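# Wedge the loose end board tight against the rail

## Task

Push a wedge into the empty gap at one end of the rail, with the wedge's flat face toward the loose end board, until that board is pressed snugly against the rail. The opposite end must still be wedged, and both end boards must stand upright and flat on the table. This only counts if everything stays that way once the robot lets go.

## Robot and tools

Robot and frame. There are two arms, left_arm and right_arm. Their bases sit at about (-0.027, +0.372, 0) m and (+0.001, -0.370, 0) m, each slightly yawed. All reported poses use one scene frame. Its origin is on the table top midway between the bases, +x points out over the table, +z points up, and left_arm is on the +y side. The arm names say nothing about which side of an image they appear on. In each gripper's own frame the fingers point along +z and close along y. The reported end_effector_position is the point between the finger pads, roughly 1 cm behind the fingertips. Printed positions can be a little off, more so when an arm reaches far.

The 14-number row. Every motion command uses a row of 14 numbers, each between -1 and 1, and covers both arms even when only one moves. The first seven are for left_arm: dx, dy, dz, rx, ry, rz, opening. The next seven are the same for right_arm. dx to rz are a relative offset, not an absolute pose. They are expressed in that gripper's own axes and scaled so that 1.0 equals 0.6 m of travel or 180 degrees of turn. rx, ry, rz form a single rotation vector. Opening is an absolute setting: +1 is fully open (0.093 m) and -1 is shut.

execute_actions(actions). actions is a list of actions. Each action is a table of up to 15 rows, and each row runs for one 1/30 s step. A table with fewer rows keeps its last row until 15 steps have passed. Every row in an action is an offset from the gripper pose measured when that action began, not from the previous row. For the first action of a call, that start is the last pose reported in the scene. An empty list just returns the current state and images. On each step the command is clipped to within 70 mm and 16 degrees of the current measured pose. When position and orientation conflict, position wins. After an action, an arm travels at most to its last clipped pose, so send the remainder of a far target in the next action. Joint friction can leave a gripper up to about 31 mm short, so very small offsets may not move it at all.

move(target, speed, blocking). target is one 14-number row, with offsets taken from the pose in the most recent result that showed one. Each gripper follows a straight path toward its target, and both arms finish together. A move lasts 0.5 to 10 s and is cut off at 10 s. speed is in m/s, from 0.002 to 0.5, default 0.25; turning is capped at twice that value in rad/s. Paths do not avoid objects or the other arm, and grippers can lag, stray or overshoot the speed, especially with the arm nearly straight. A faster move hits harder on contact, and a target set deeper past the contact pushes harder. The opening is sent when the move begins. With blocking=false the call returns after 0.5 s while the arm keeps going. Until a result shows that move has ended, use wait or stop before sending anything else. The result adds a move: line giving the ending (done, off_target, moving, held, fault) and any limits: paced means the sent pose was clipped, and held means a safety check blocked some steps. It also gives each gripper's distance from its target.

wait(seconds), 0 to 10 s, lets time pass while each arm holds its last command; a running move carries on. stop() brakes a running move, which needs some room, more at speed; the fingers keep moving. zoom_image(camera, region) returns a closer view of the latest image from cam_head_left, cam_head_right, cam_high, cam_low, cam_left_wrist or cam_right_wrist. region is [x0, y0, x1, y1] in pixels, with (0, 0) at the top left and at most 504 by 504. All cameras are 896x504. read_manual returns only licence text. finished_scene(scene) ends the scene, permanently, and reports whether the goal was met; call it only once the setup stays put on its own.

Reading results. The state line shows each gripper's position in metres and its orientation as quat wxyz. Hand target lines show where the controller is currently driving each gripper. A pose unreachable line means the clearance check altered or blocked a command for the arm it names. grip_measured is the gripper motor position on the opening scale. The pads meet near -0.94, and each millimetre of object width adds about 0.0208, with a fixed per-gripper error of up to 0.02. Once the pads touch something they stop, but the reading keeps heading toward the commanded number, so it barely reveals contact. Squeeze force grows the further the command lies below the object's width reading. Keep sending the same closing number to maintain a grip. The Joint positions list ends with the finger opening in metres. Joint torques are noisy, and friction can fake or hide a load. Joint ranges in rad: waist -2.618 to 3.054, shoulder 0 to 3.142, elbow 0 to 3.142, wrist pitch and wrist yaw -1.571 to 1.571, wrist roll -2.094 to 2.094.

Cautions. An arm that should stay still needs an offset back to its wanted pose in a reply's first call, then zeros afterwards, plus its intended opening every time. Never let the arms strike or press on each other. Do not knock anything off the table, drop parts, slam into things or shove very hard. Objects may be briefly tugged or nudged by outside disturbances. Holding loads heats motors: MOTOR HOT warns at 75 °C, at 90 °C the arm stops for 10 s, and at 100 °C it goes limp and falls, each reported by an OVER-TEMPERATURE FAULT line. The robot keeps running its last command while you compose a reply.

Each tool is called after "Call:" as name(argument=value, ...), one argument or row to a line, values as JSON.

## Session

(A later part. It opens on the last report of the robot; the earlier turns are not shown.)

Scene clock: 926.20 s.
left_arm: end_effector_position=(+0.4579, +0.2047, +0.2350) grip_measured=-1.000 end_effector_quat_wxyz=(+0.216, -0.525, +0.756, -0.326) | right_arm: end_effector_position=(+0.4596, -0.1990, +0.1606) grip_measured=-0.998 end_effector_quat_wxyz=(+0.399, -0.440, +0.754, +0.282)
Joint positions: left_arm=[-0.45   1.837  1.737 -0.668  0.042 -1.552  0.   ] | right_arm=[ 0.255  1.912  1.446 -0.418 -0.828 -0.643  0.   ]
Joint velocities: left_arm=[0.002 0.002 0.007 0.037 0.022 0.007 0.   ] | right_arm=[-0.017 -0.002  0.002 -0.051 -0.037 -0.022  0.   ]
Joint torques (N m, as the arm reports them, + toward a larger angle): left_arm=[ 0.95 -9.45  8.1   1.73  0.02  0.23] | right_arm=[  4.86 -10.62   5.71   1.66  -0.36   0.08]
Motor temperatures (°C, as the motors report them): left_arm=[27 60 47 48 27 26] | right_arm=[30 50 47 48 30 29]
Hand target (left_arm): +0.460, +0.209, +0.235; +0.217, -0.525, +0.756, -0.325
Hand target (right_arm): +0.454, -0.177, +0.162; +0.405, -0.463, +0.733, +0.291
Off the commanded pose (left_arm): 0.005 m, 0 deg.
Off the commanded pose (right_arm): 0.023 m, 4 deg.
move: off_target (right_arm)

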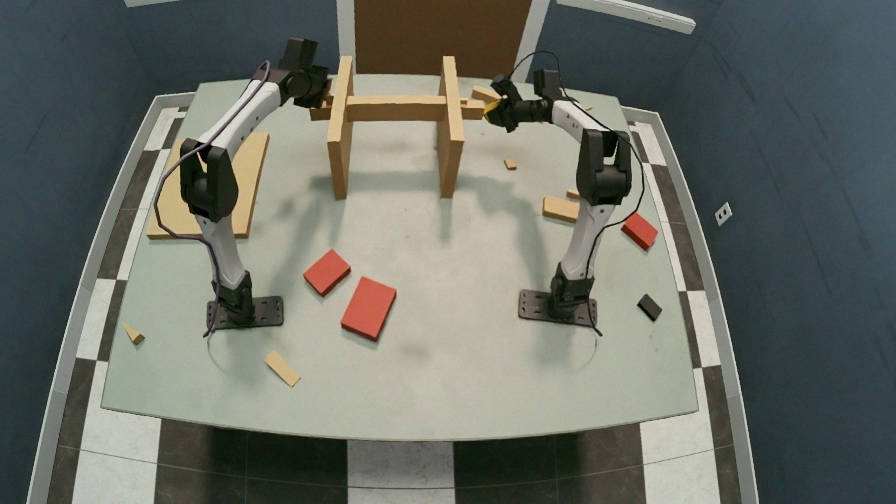

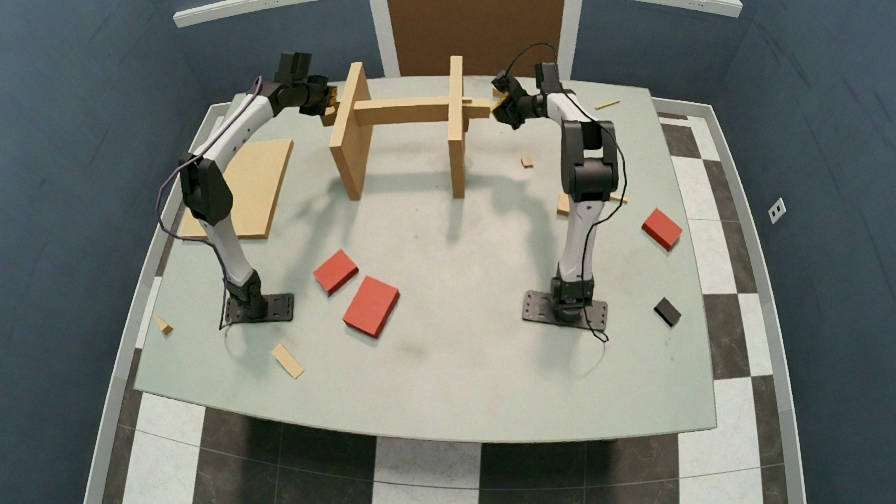

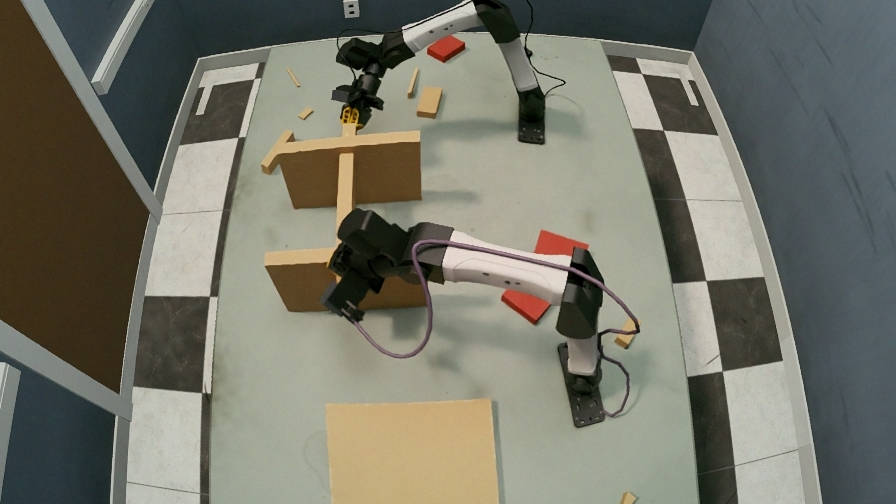

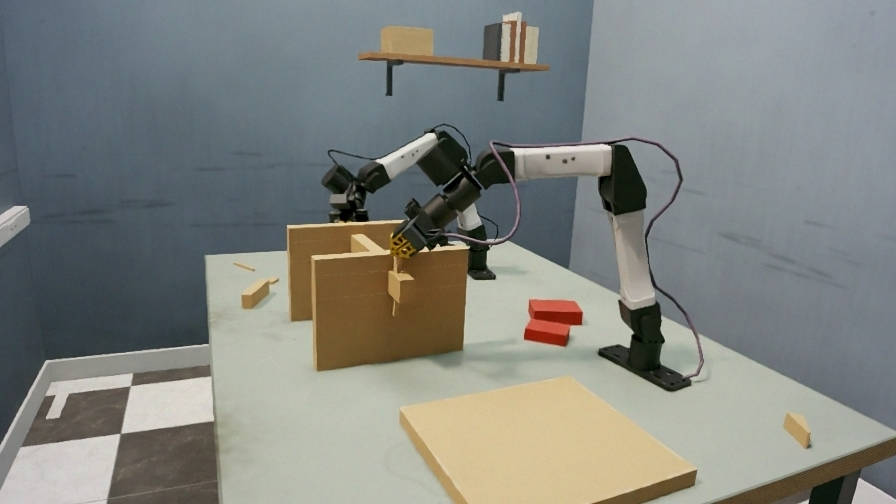

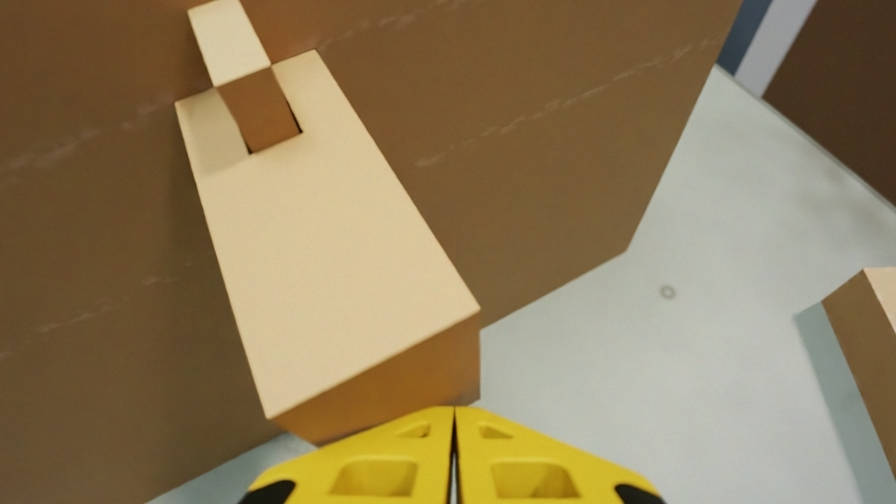

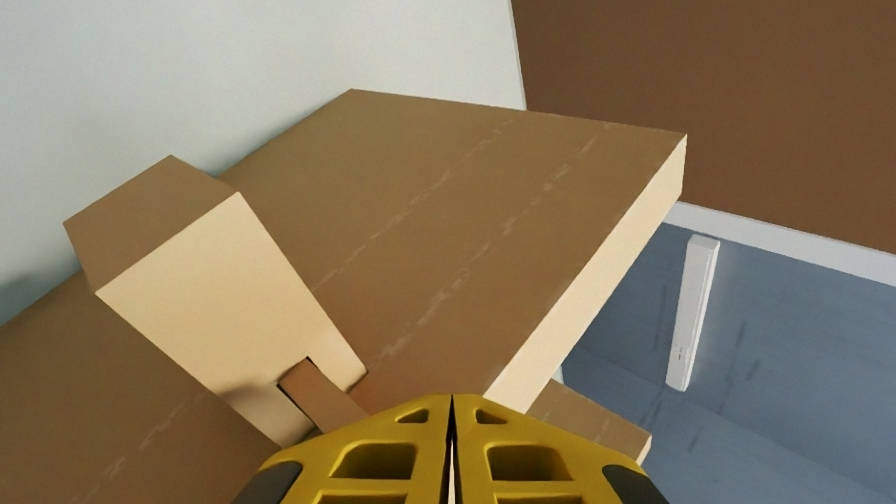

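Call:
move(
  target=[-0.0008, 0.036, 0.0347, -0.0095, 0, 0, -1, -0.0208, 0.0288, 0.0338, -0.0098, -0.0066, -0.0161, -1],
  speed=0.014,
)

Call:
zoom_image(
  camera="cam_low",
  region=[350, 180, 500, 330],
)

Call:
zoom_image(
  camera="cam_head_right",
  region=[300, 50, 420, 210],
)

Scene clock: 936.03 s.
left_arm: end_effector_position=(+0.4594, +0.2046, +0.2287) grip_measured=-1.000 end_effector_quat_wxyz=(+0.222, -0.524, +0.753, -0.331) | right_arm: end_effector_position=(+0.4600, -0.1985, +0.1599) grip_measured=-0.998 end_effector_quat_wxyz=(+0.398, -0.439, +0.756, +0.280)
Joint positions: left_arm=[-0.45   1.828  1.689 -0.614  0.039 -1.551  0.   ] | right_arm=[ 0.258  1.912  1.446 -0.417 -0.82  -0.64   0.   ]
Joint velocities: left_arm=[ 0.002  0.002 -0.002  0.051 -0.037  0.022  0.   ] | right_arm=[-0.017 -0.002 -0.012 -0.022  0.066 -0.037  0.   ]
Joint torques (N m, as the arm reports them, + toward a larger angle): left_arm=[ 0.33 -7.92  5.1   1.82 -0.02  0.15] | right_arm=[  6.05 -10.69   5.57   1.75  -0.29   0.22]
Motor temperatures (°C, as the motors report them): left_arm=[27 61 47 48 27 26] | right_arm=[30 51 46 48 30 29]
Hand target (left_arm): +0.458, +0.205, +0.206; +0.208, -0.529, +0.760, -0.314
Hand target (right_arm): +0.454, -0.171, +0.161; +0.405, -0.463, +0.734, +0.288
Off the commanded pose (left_arm): 0.024 m, 3 deg.
Off the commanded pose (right_arm): 0.029 m, 4 deg.
move: off_target (left_arm, right_arm)

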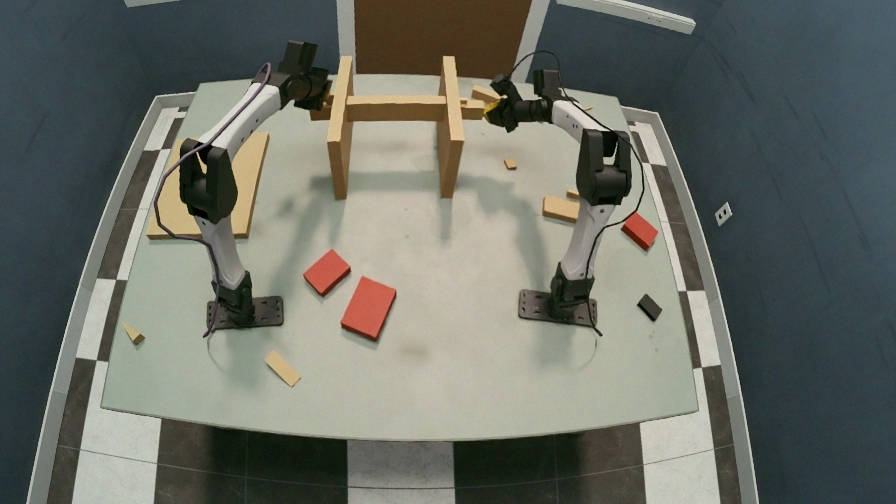

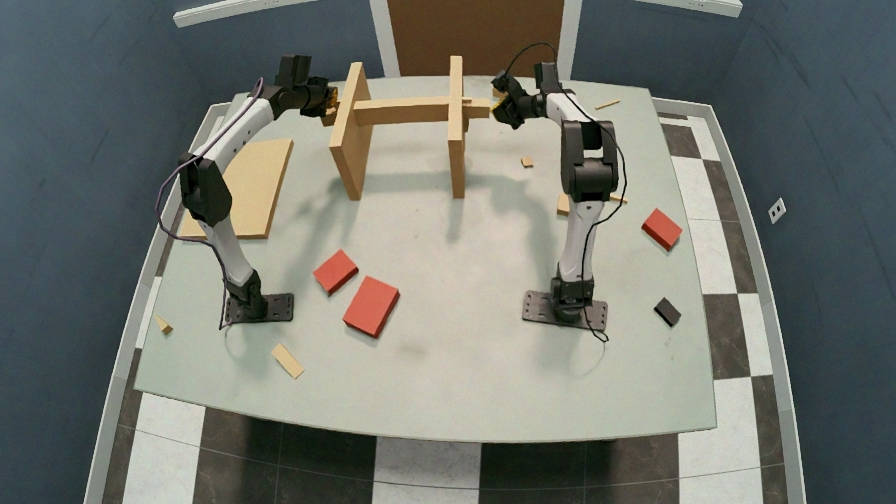

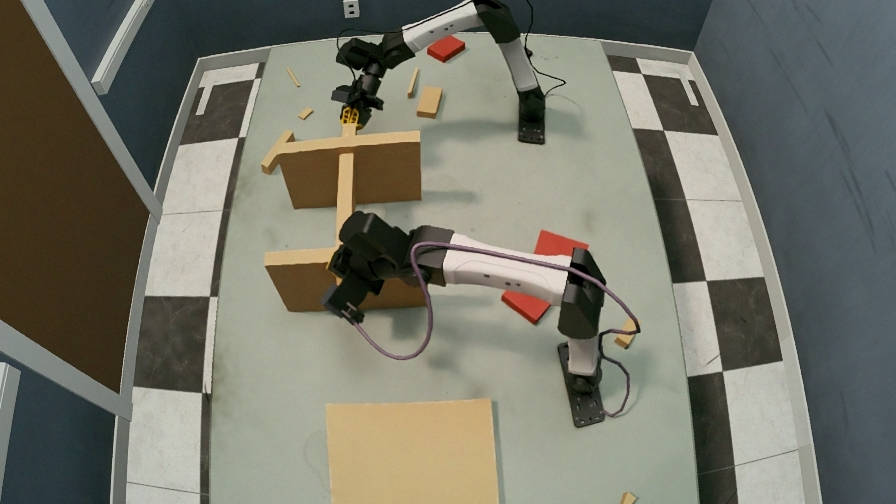

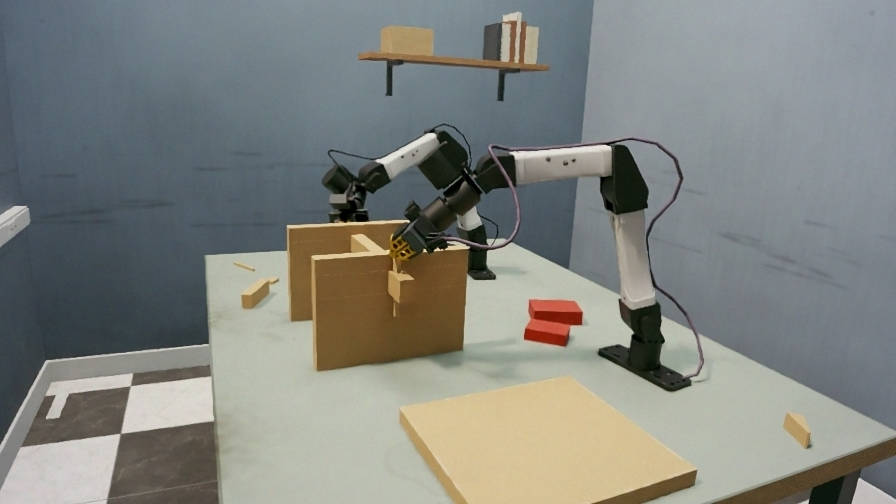

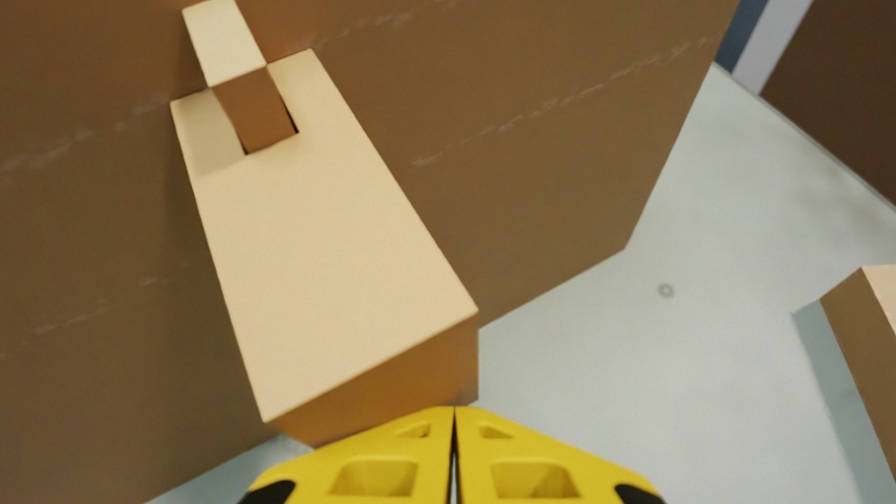

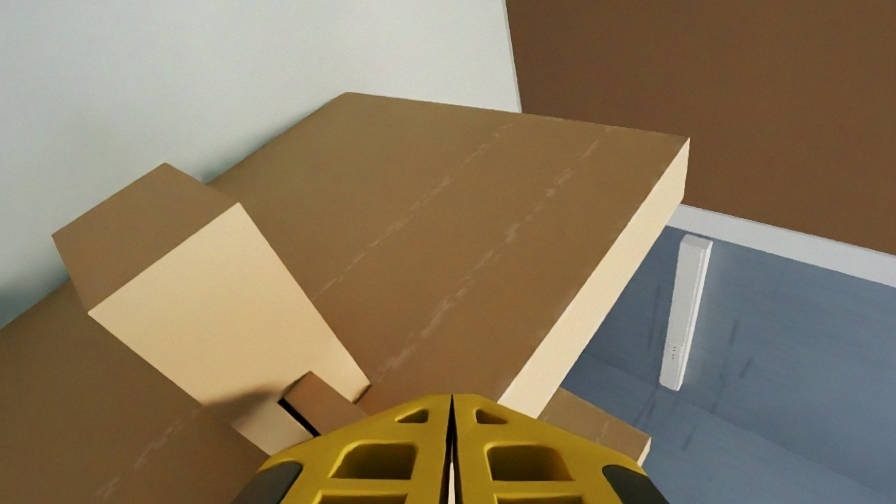

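Region (350, 180, 500, 330) of cam_low's 896x504 image, scaled by 3.360, with more detail than that image has.

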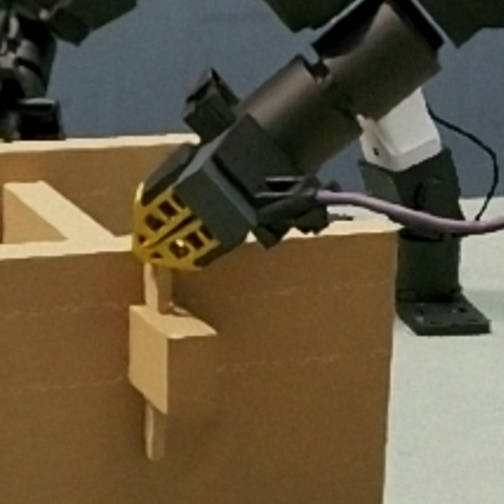

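Region (300, 50, 420, 210) of cam_head_right's 896x504 image, scaled by 3.150, with more detail than that image has; it fills the left 378 columns of this view, and the rest is white.

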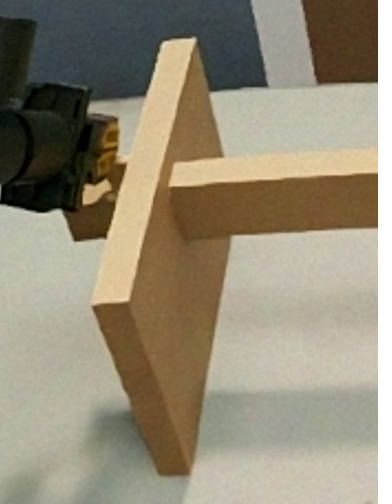

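Call:
zoom_image(
  camera="cam_head_right",
  region=[335, 85, 385, 135],
)

Call:
zoom_image(
  camera="cam_head_left",
  region=[300, 70, 380, 140],
)

Call:
zoom_image(
  camera="cam_head_left",
  region=[420, 70, 500, 140],
)

Region (335, 85, 385, 135) of cam_head_right's 896x504 image, scaled by 10.080, with more detail than that image has.

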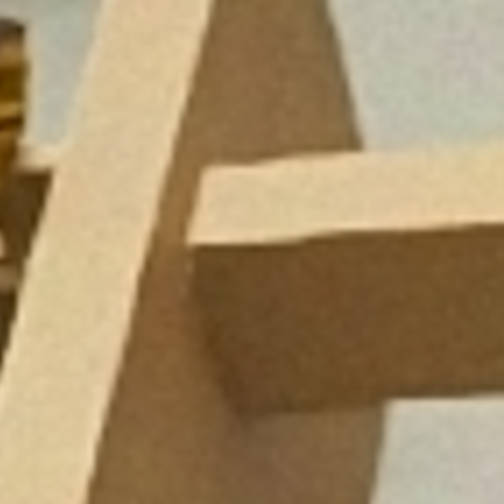

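Region (300, 70, 380, 140) of cam_head_left's 896x504 image, scaled by 6.300, with more detail than that image has; it fills the top 441 rows of this view, and the rest is white.

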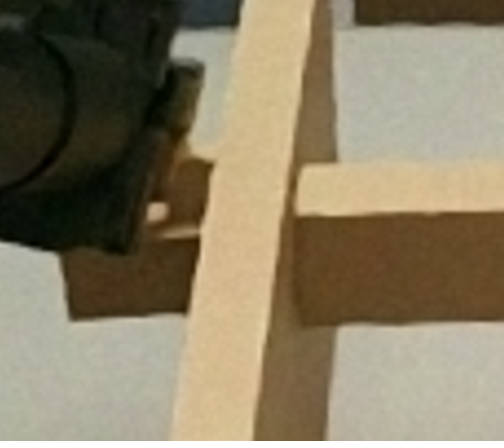

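Region (420, 70, 500, 140) of cam_head_left's 896x504 image, scaled by 6.300, with more detail than that image has; it fills the top 441 rows of this view, and the rest is white.

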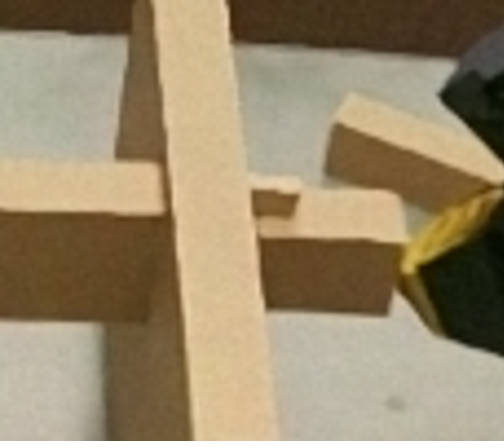

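Call:
move(
  target=[-0.0004, 0.026, 0.0209, -0.0127, 0, 0, -1, -0.0269, 0.0351, 0.0416, -0.0122, -0.0089, -0.0166, -1],
  speed=0.015,
)

Call:
zoom_image(
  camera="cam_low",
  region=[350, 180, 500, 330],
)

Call:
zoom_image(
  camera="cam_head_right",
  region=[300, 50, 420, 210],
)

Scene clock: 963.80 s.
left_arm: end_effector_position=(+0.4572, +0.2054, +0.2232) grip_measured=-1.000 end_effector_quat_wxyz=(+0.218, -0.526, +0.755, -0.326) | right_arm: end_effector_position=(+0.4624, -0.1950, +0.1590) grip_measured=-0.998 end_effector_quat_wxyz=(+0.398, -0.437, +0.760, +0.271)
Joint positions: left_arm=[-0.45   1.826  1.674 -0.614  0.039 -1.551  0.   ] | right_arm=[ 0.271  1.912  1.446 -0.402 -0.791 -0.622  0.   ]
Joint velocities: left_arm=[-0.012 -0.002  0.012  0.007 -0.022  0.051  0.   ] | right_arm=[-0.007  0.012 -0.007 -0.081 -0.022 -0.022  0.   ]
Joint torques (N m, as the arm reports them, + toward a larger angle): left_arm=[ 0.21 -8.14  6.75  1.8  -0.05  0.13] | right_arm=[  6.26 -10.5    5.65   1.76  -0.49   0.23]
Motor temperatures (°C, as the motors report them): left_arm=[27 59 45 48 27 26] | right_arm=[30 51 46 49 30 29]
Hand target (left_arm): +0.458, +0.205, +0.209; +0.211, -0.528, +0.759, -0.316
Hand target (right_arm): +0.453, -0.164, +0.161; +0.404, -0.463, +0.733, +0.290
Off the commanded pose (left_arm): 0.014 m, 2 deg.
Off the commanded pose (right_arm): 0.034 m, 5 deg.
move: off_target (left_arm, right_arm)

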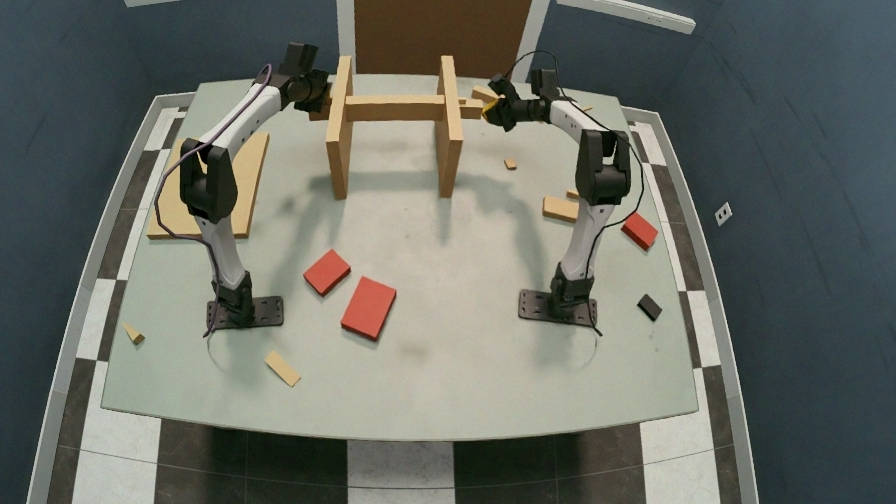

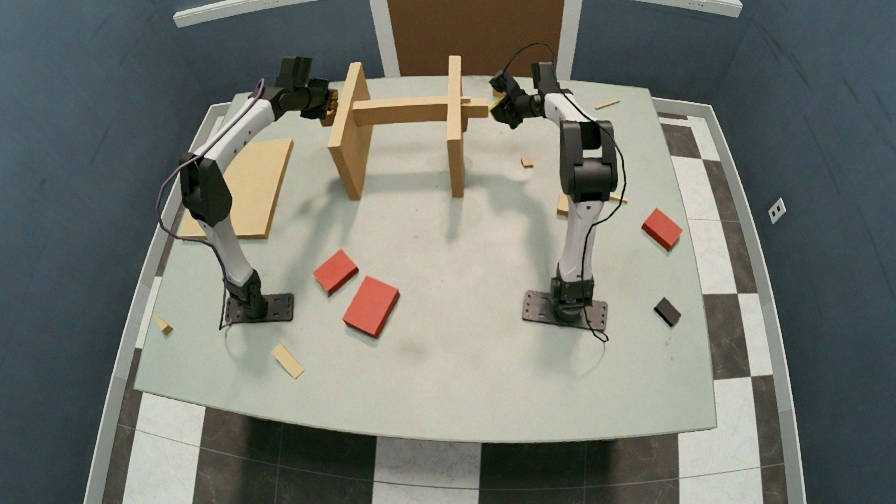

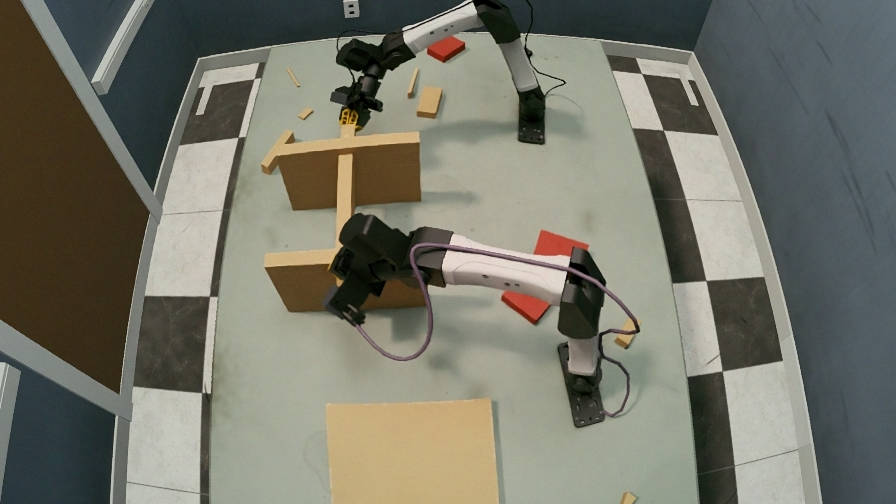

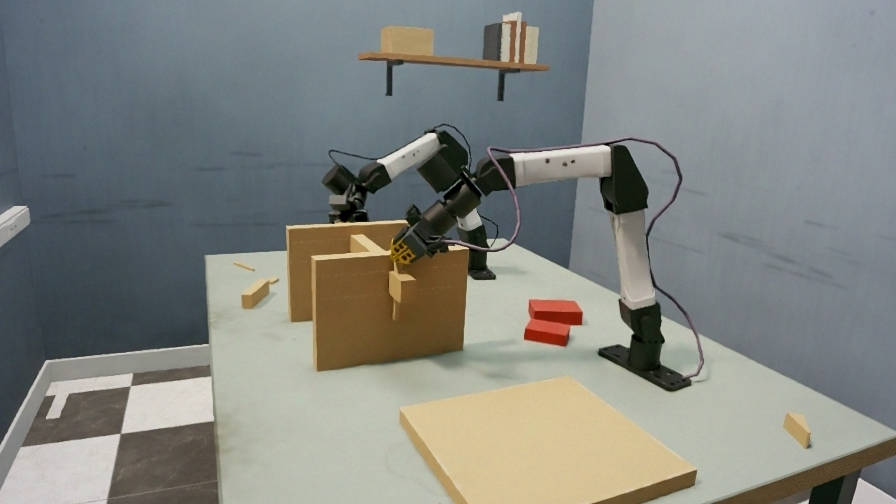

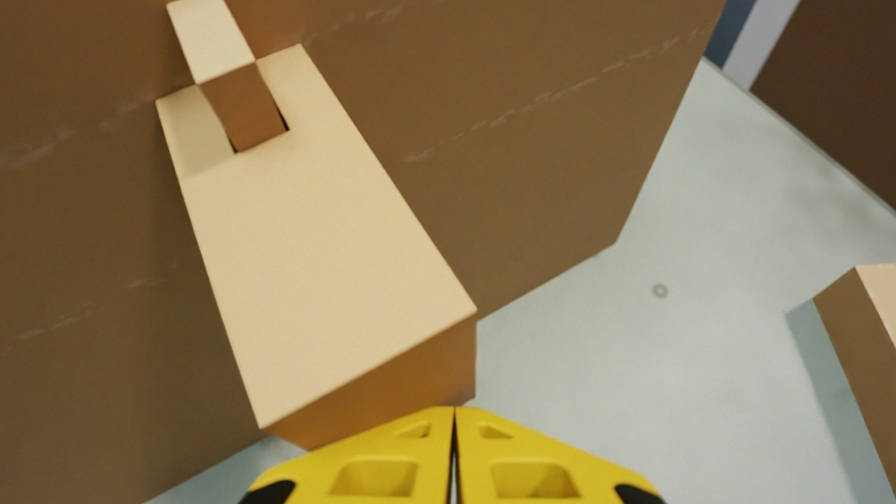

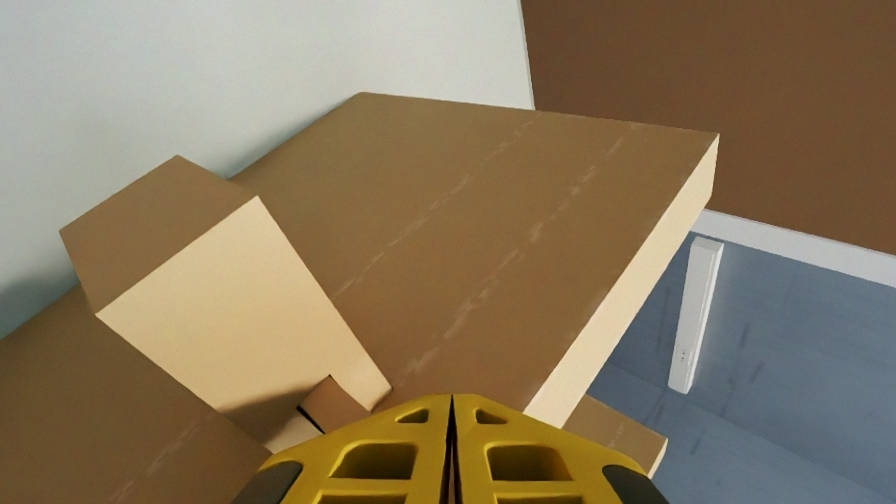

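Region (350, 180, 500, 330) of cam_low's 896x504 image, scaled by 3.360, with more detail than that image has.

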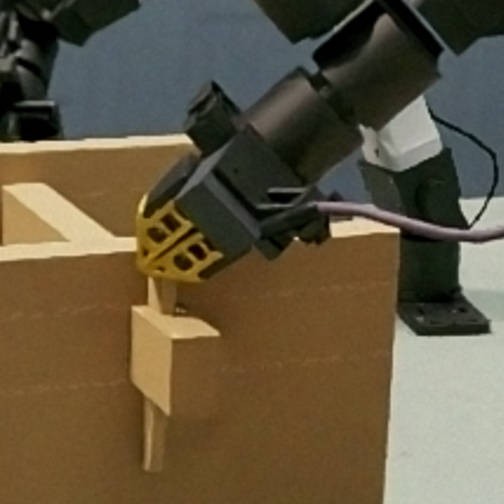

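Region (300, 50, 420, 210) of cam_head_right's 896x504 image, scaled by 3.150, with more detail than that image has; it fills the left 378 columns of this view, and the rest is white.

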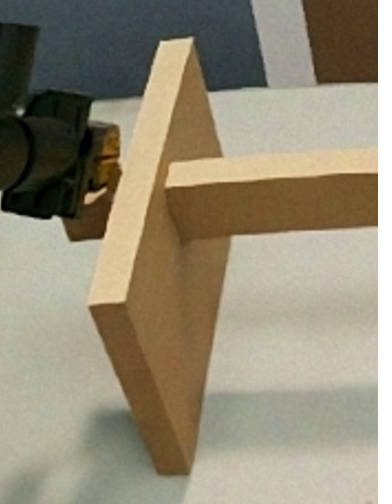

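Call:
move(
  target=[-0.0003, 0.0168, 0.0162, -0.008, 0, 0, -1, 0.0112, -0.0118, -0.019, 0, 0, 0, -1],
  speed=0.015,
)

Call:
zoom_image(
  camera="cam_low",
  region=[350, 180, 500, 330],
)

Call:
zoom_image(
  camera="cam_head_right",
  region=[300, 50, 420, 210],
)

Scene clock: 984.70 s.
left_arm: end_effector_position=(+0.4572, +0.2054, +0.2232) grip_measured=-1.000 end_effector_quat_wxyz=(+0.218, -0.526, +0.755, -0.326) | right_arm: end_effector_position=(+0.4632, -0.2063, +0.1576) grip_measured=-0.998 end_effector_quat_wxyz=(+0.399, -0.438, +0.760, +0.267)
Joint positions: left_arm=[-0.45   1.826  1.674 -0.614  0.039 -1.551  0.   ] | right_arm=[ 0.245  1.912  1.446 -0.42  -0.8   -0.654  0.   ]
Joint velocities: left_arm=[-0.002 -0.002 -0.007 -0.051  0.007 -0.037  0.   ] | right_arm=[-0.017  0.007 -0.002 -0.022  0.022 -0.051  0.   ]
Joint torques (N m, as the arm reports them, + toward a larger angle): left_arm=[ 0.17 -8.52  6.49  1.82 -0.01  0.14] | right_arm=[ -0.6  -10.84   7.05   1.19  -0.35   0.05]
Motor temperatures (°C, as the motors report them): left_arm=[27 59 46 48 27 26] | right_arm=[30 51 46 49 30 29]
Hand target (left_arm): +0.457, +0.206, +0.209; +0.211, -0.528, +0.759, -0.316
Hand target (right_arm): +0.462, -0.210, +0.159; +0.398, -0.437, +0.760, +0.271
Off the commanded pose (left_arm): 0.014 m, 1 deg.
Off the commanded pose (right_arm): 0.004 m, 1 deg.
move: off_target (left_arm)

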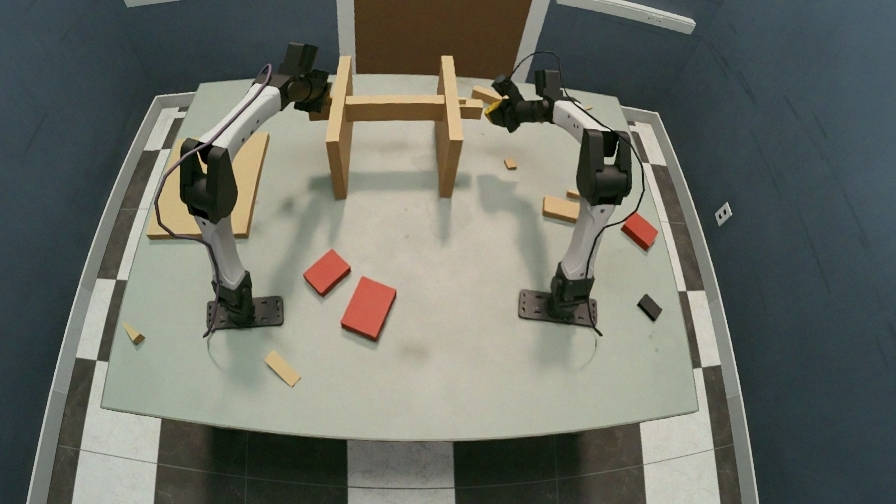

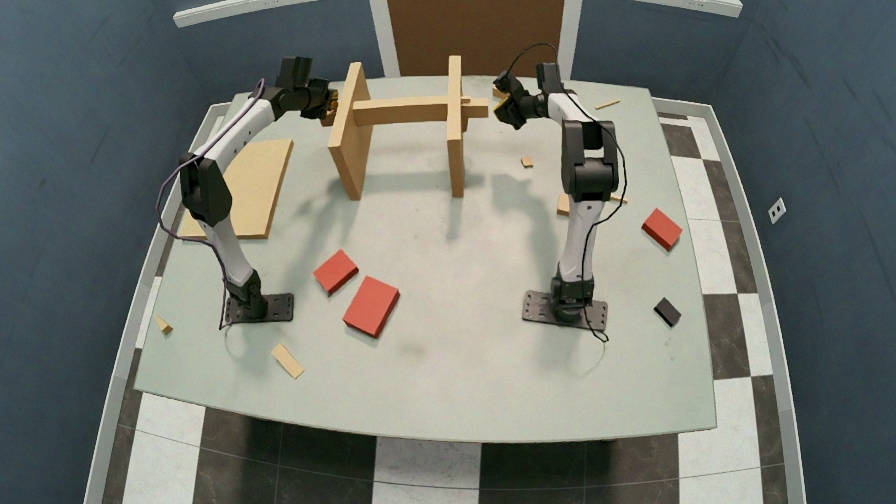

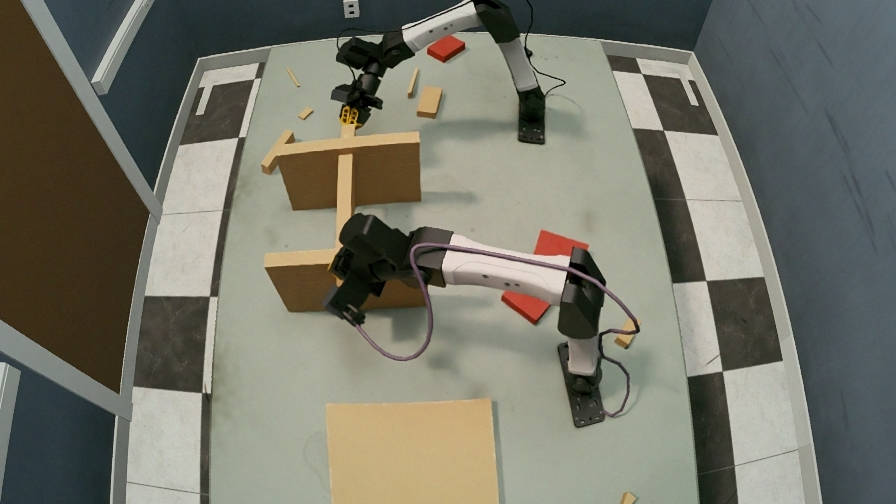

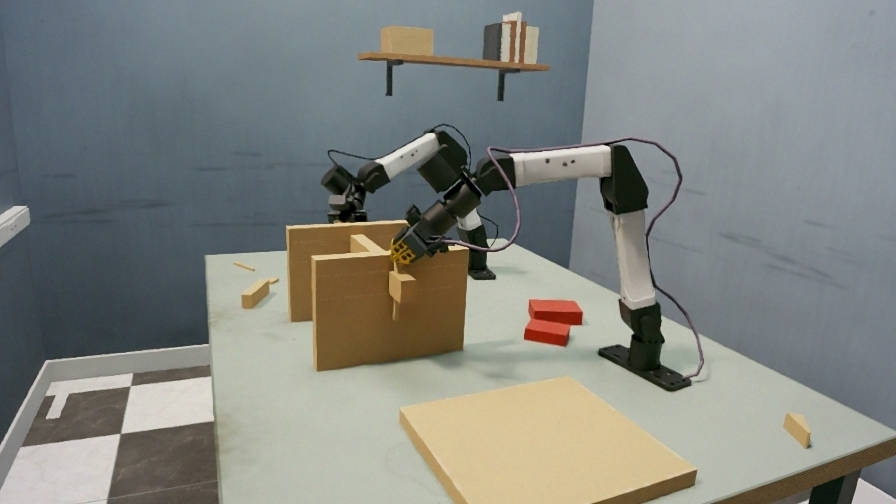

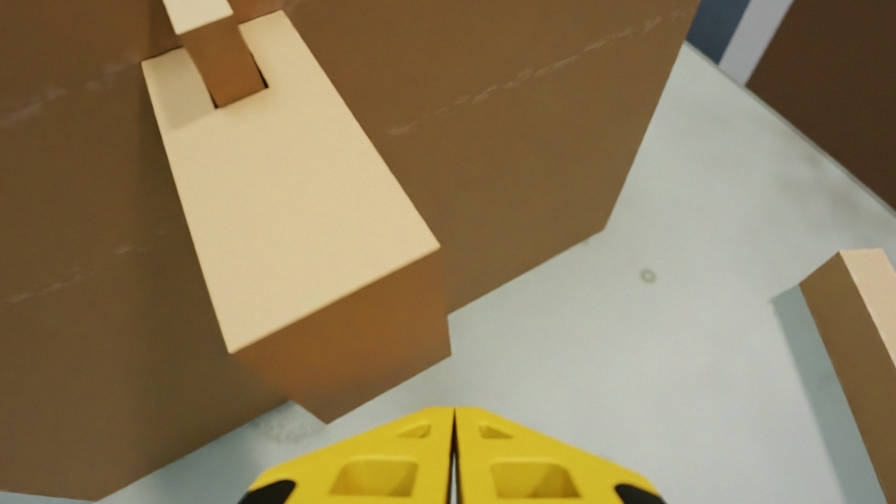

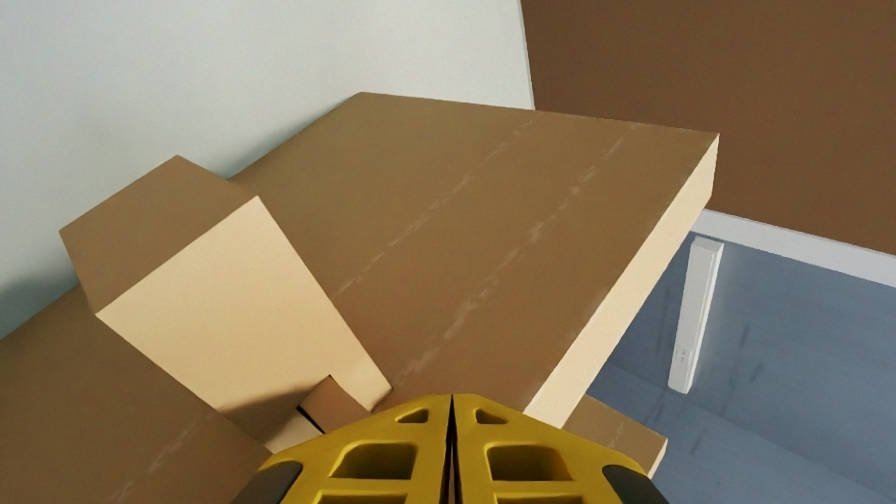

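Region (350, 180, 500, 330) of cam_low's 896x504 image, scaled by 3.360, with more detail than that image has.

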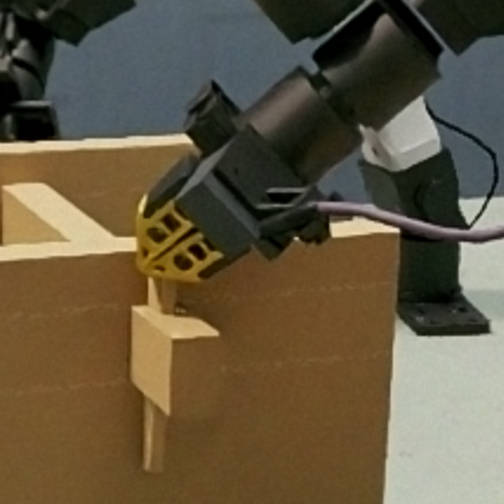

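Region (300, 50, 420, 210) of cam_head_right's 896x504 image, scaled by 3.150, with more detail than that image has; it fills the left 378 columns of this view, and the rest is white.

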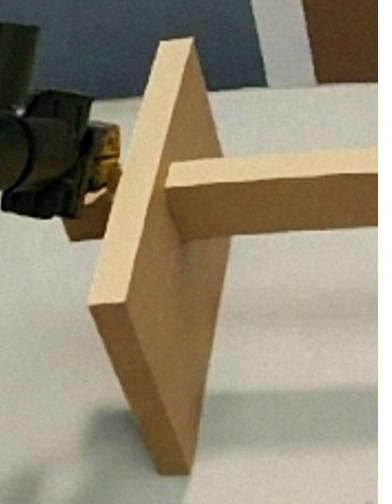

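Call:
zoom_image(
  camera="cam_head_right",
  region=[320, 135, 390, 205],
)

Call:
zoom_image(
  camera="cam_head_right",
  region=[335, 85, 385, 135],
)

Call:
zoom_image(
  camera="cam_head_left",
  region=[300, 70, 380, 140],
)

Region (320, 135, 390, 205) of cam_head_right's 896x504 image, scaled by 7.200, with more detail than that image has.

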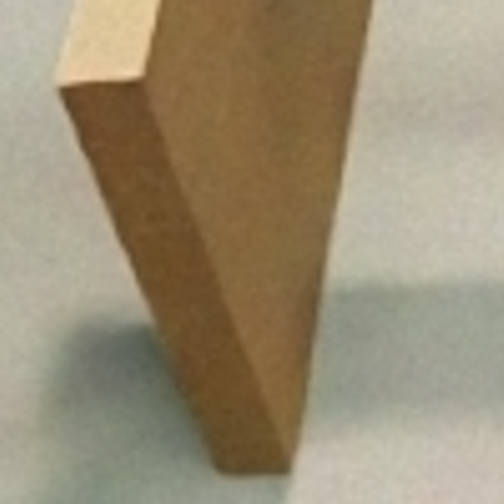

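Region (335, 85, 385, 135) of cam_head_right's 896x504 image, scaled by 10.080, with more detail than that image has.

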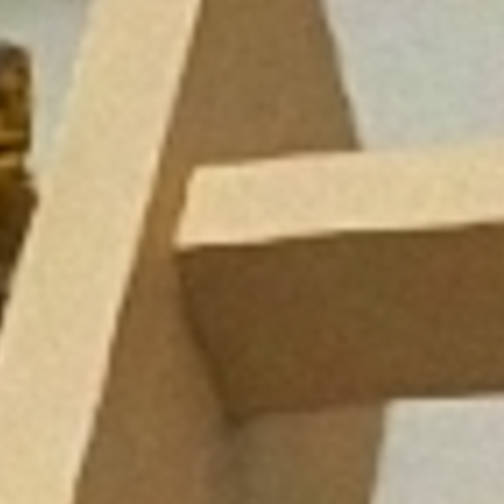

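Region (300, 70, 380, 140) of cam_head_left's 896x504 image, scaled by 6.300, with more detail than that image has; it fills the top 441 rows of this view, and the rest is white.

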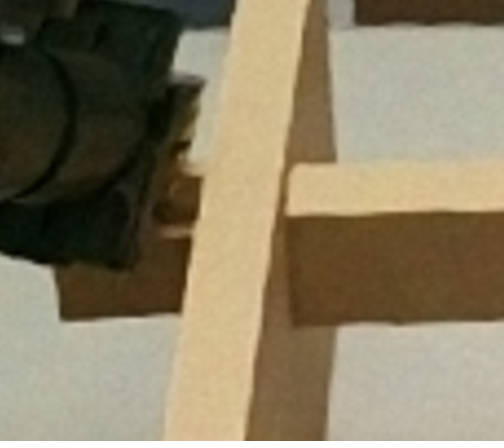

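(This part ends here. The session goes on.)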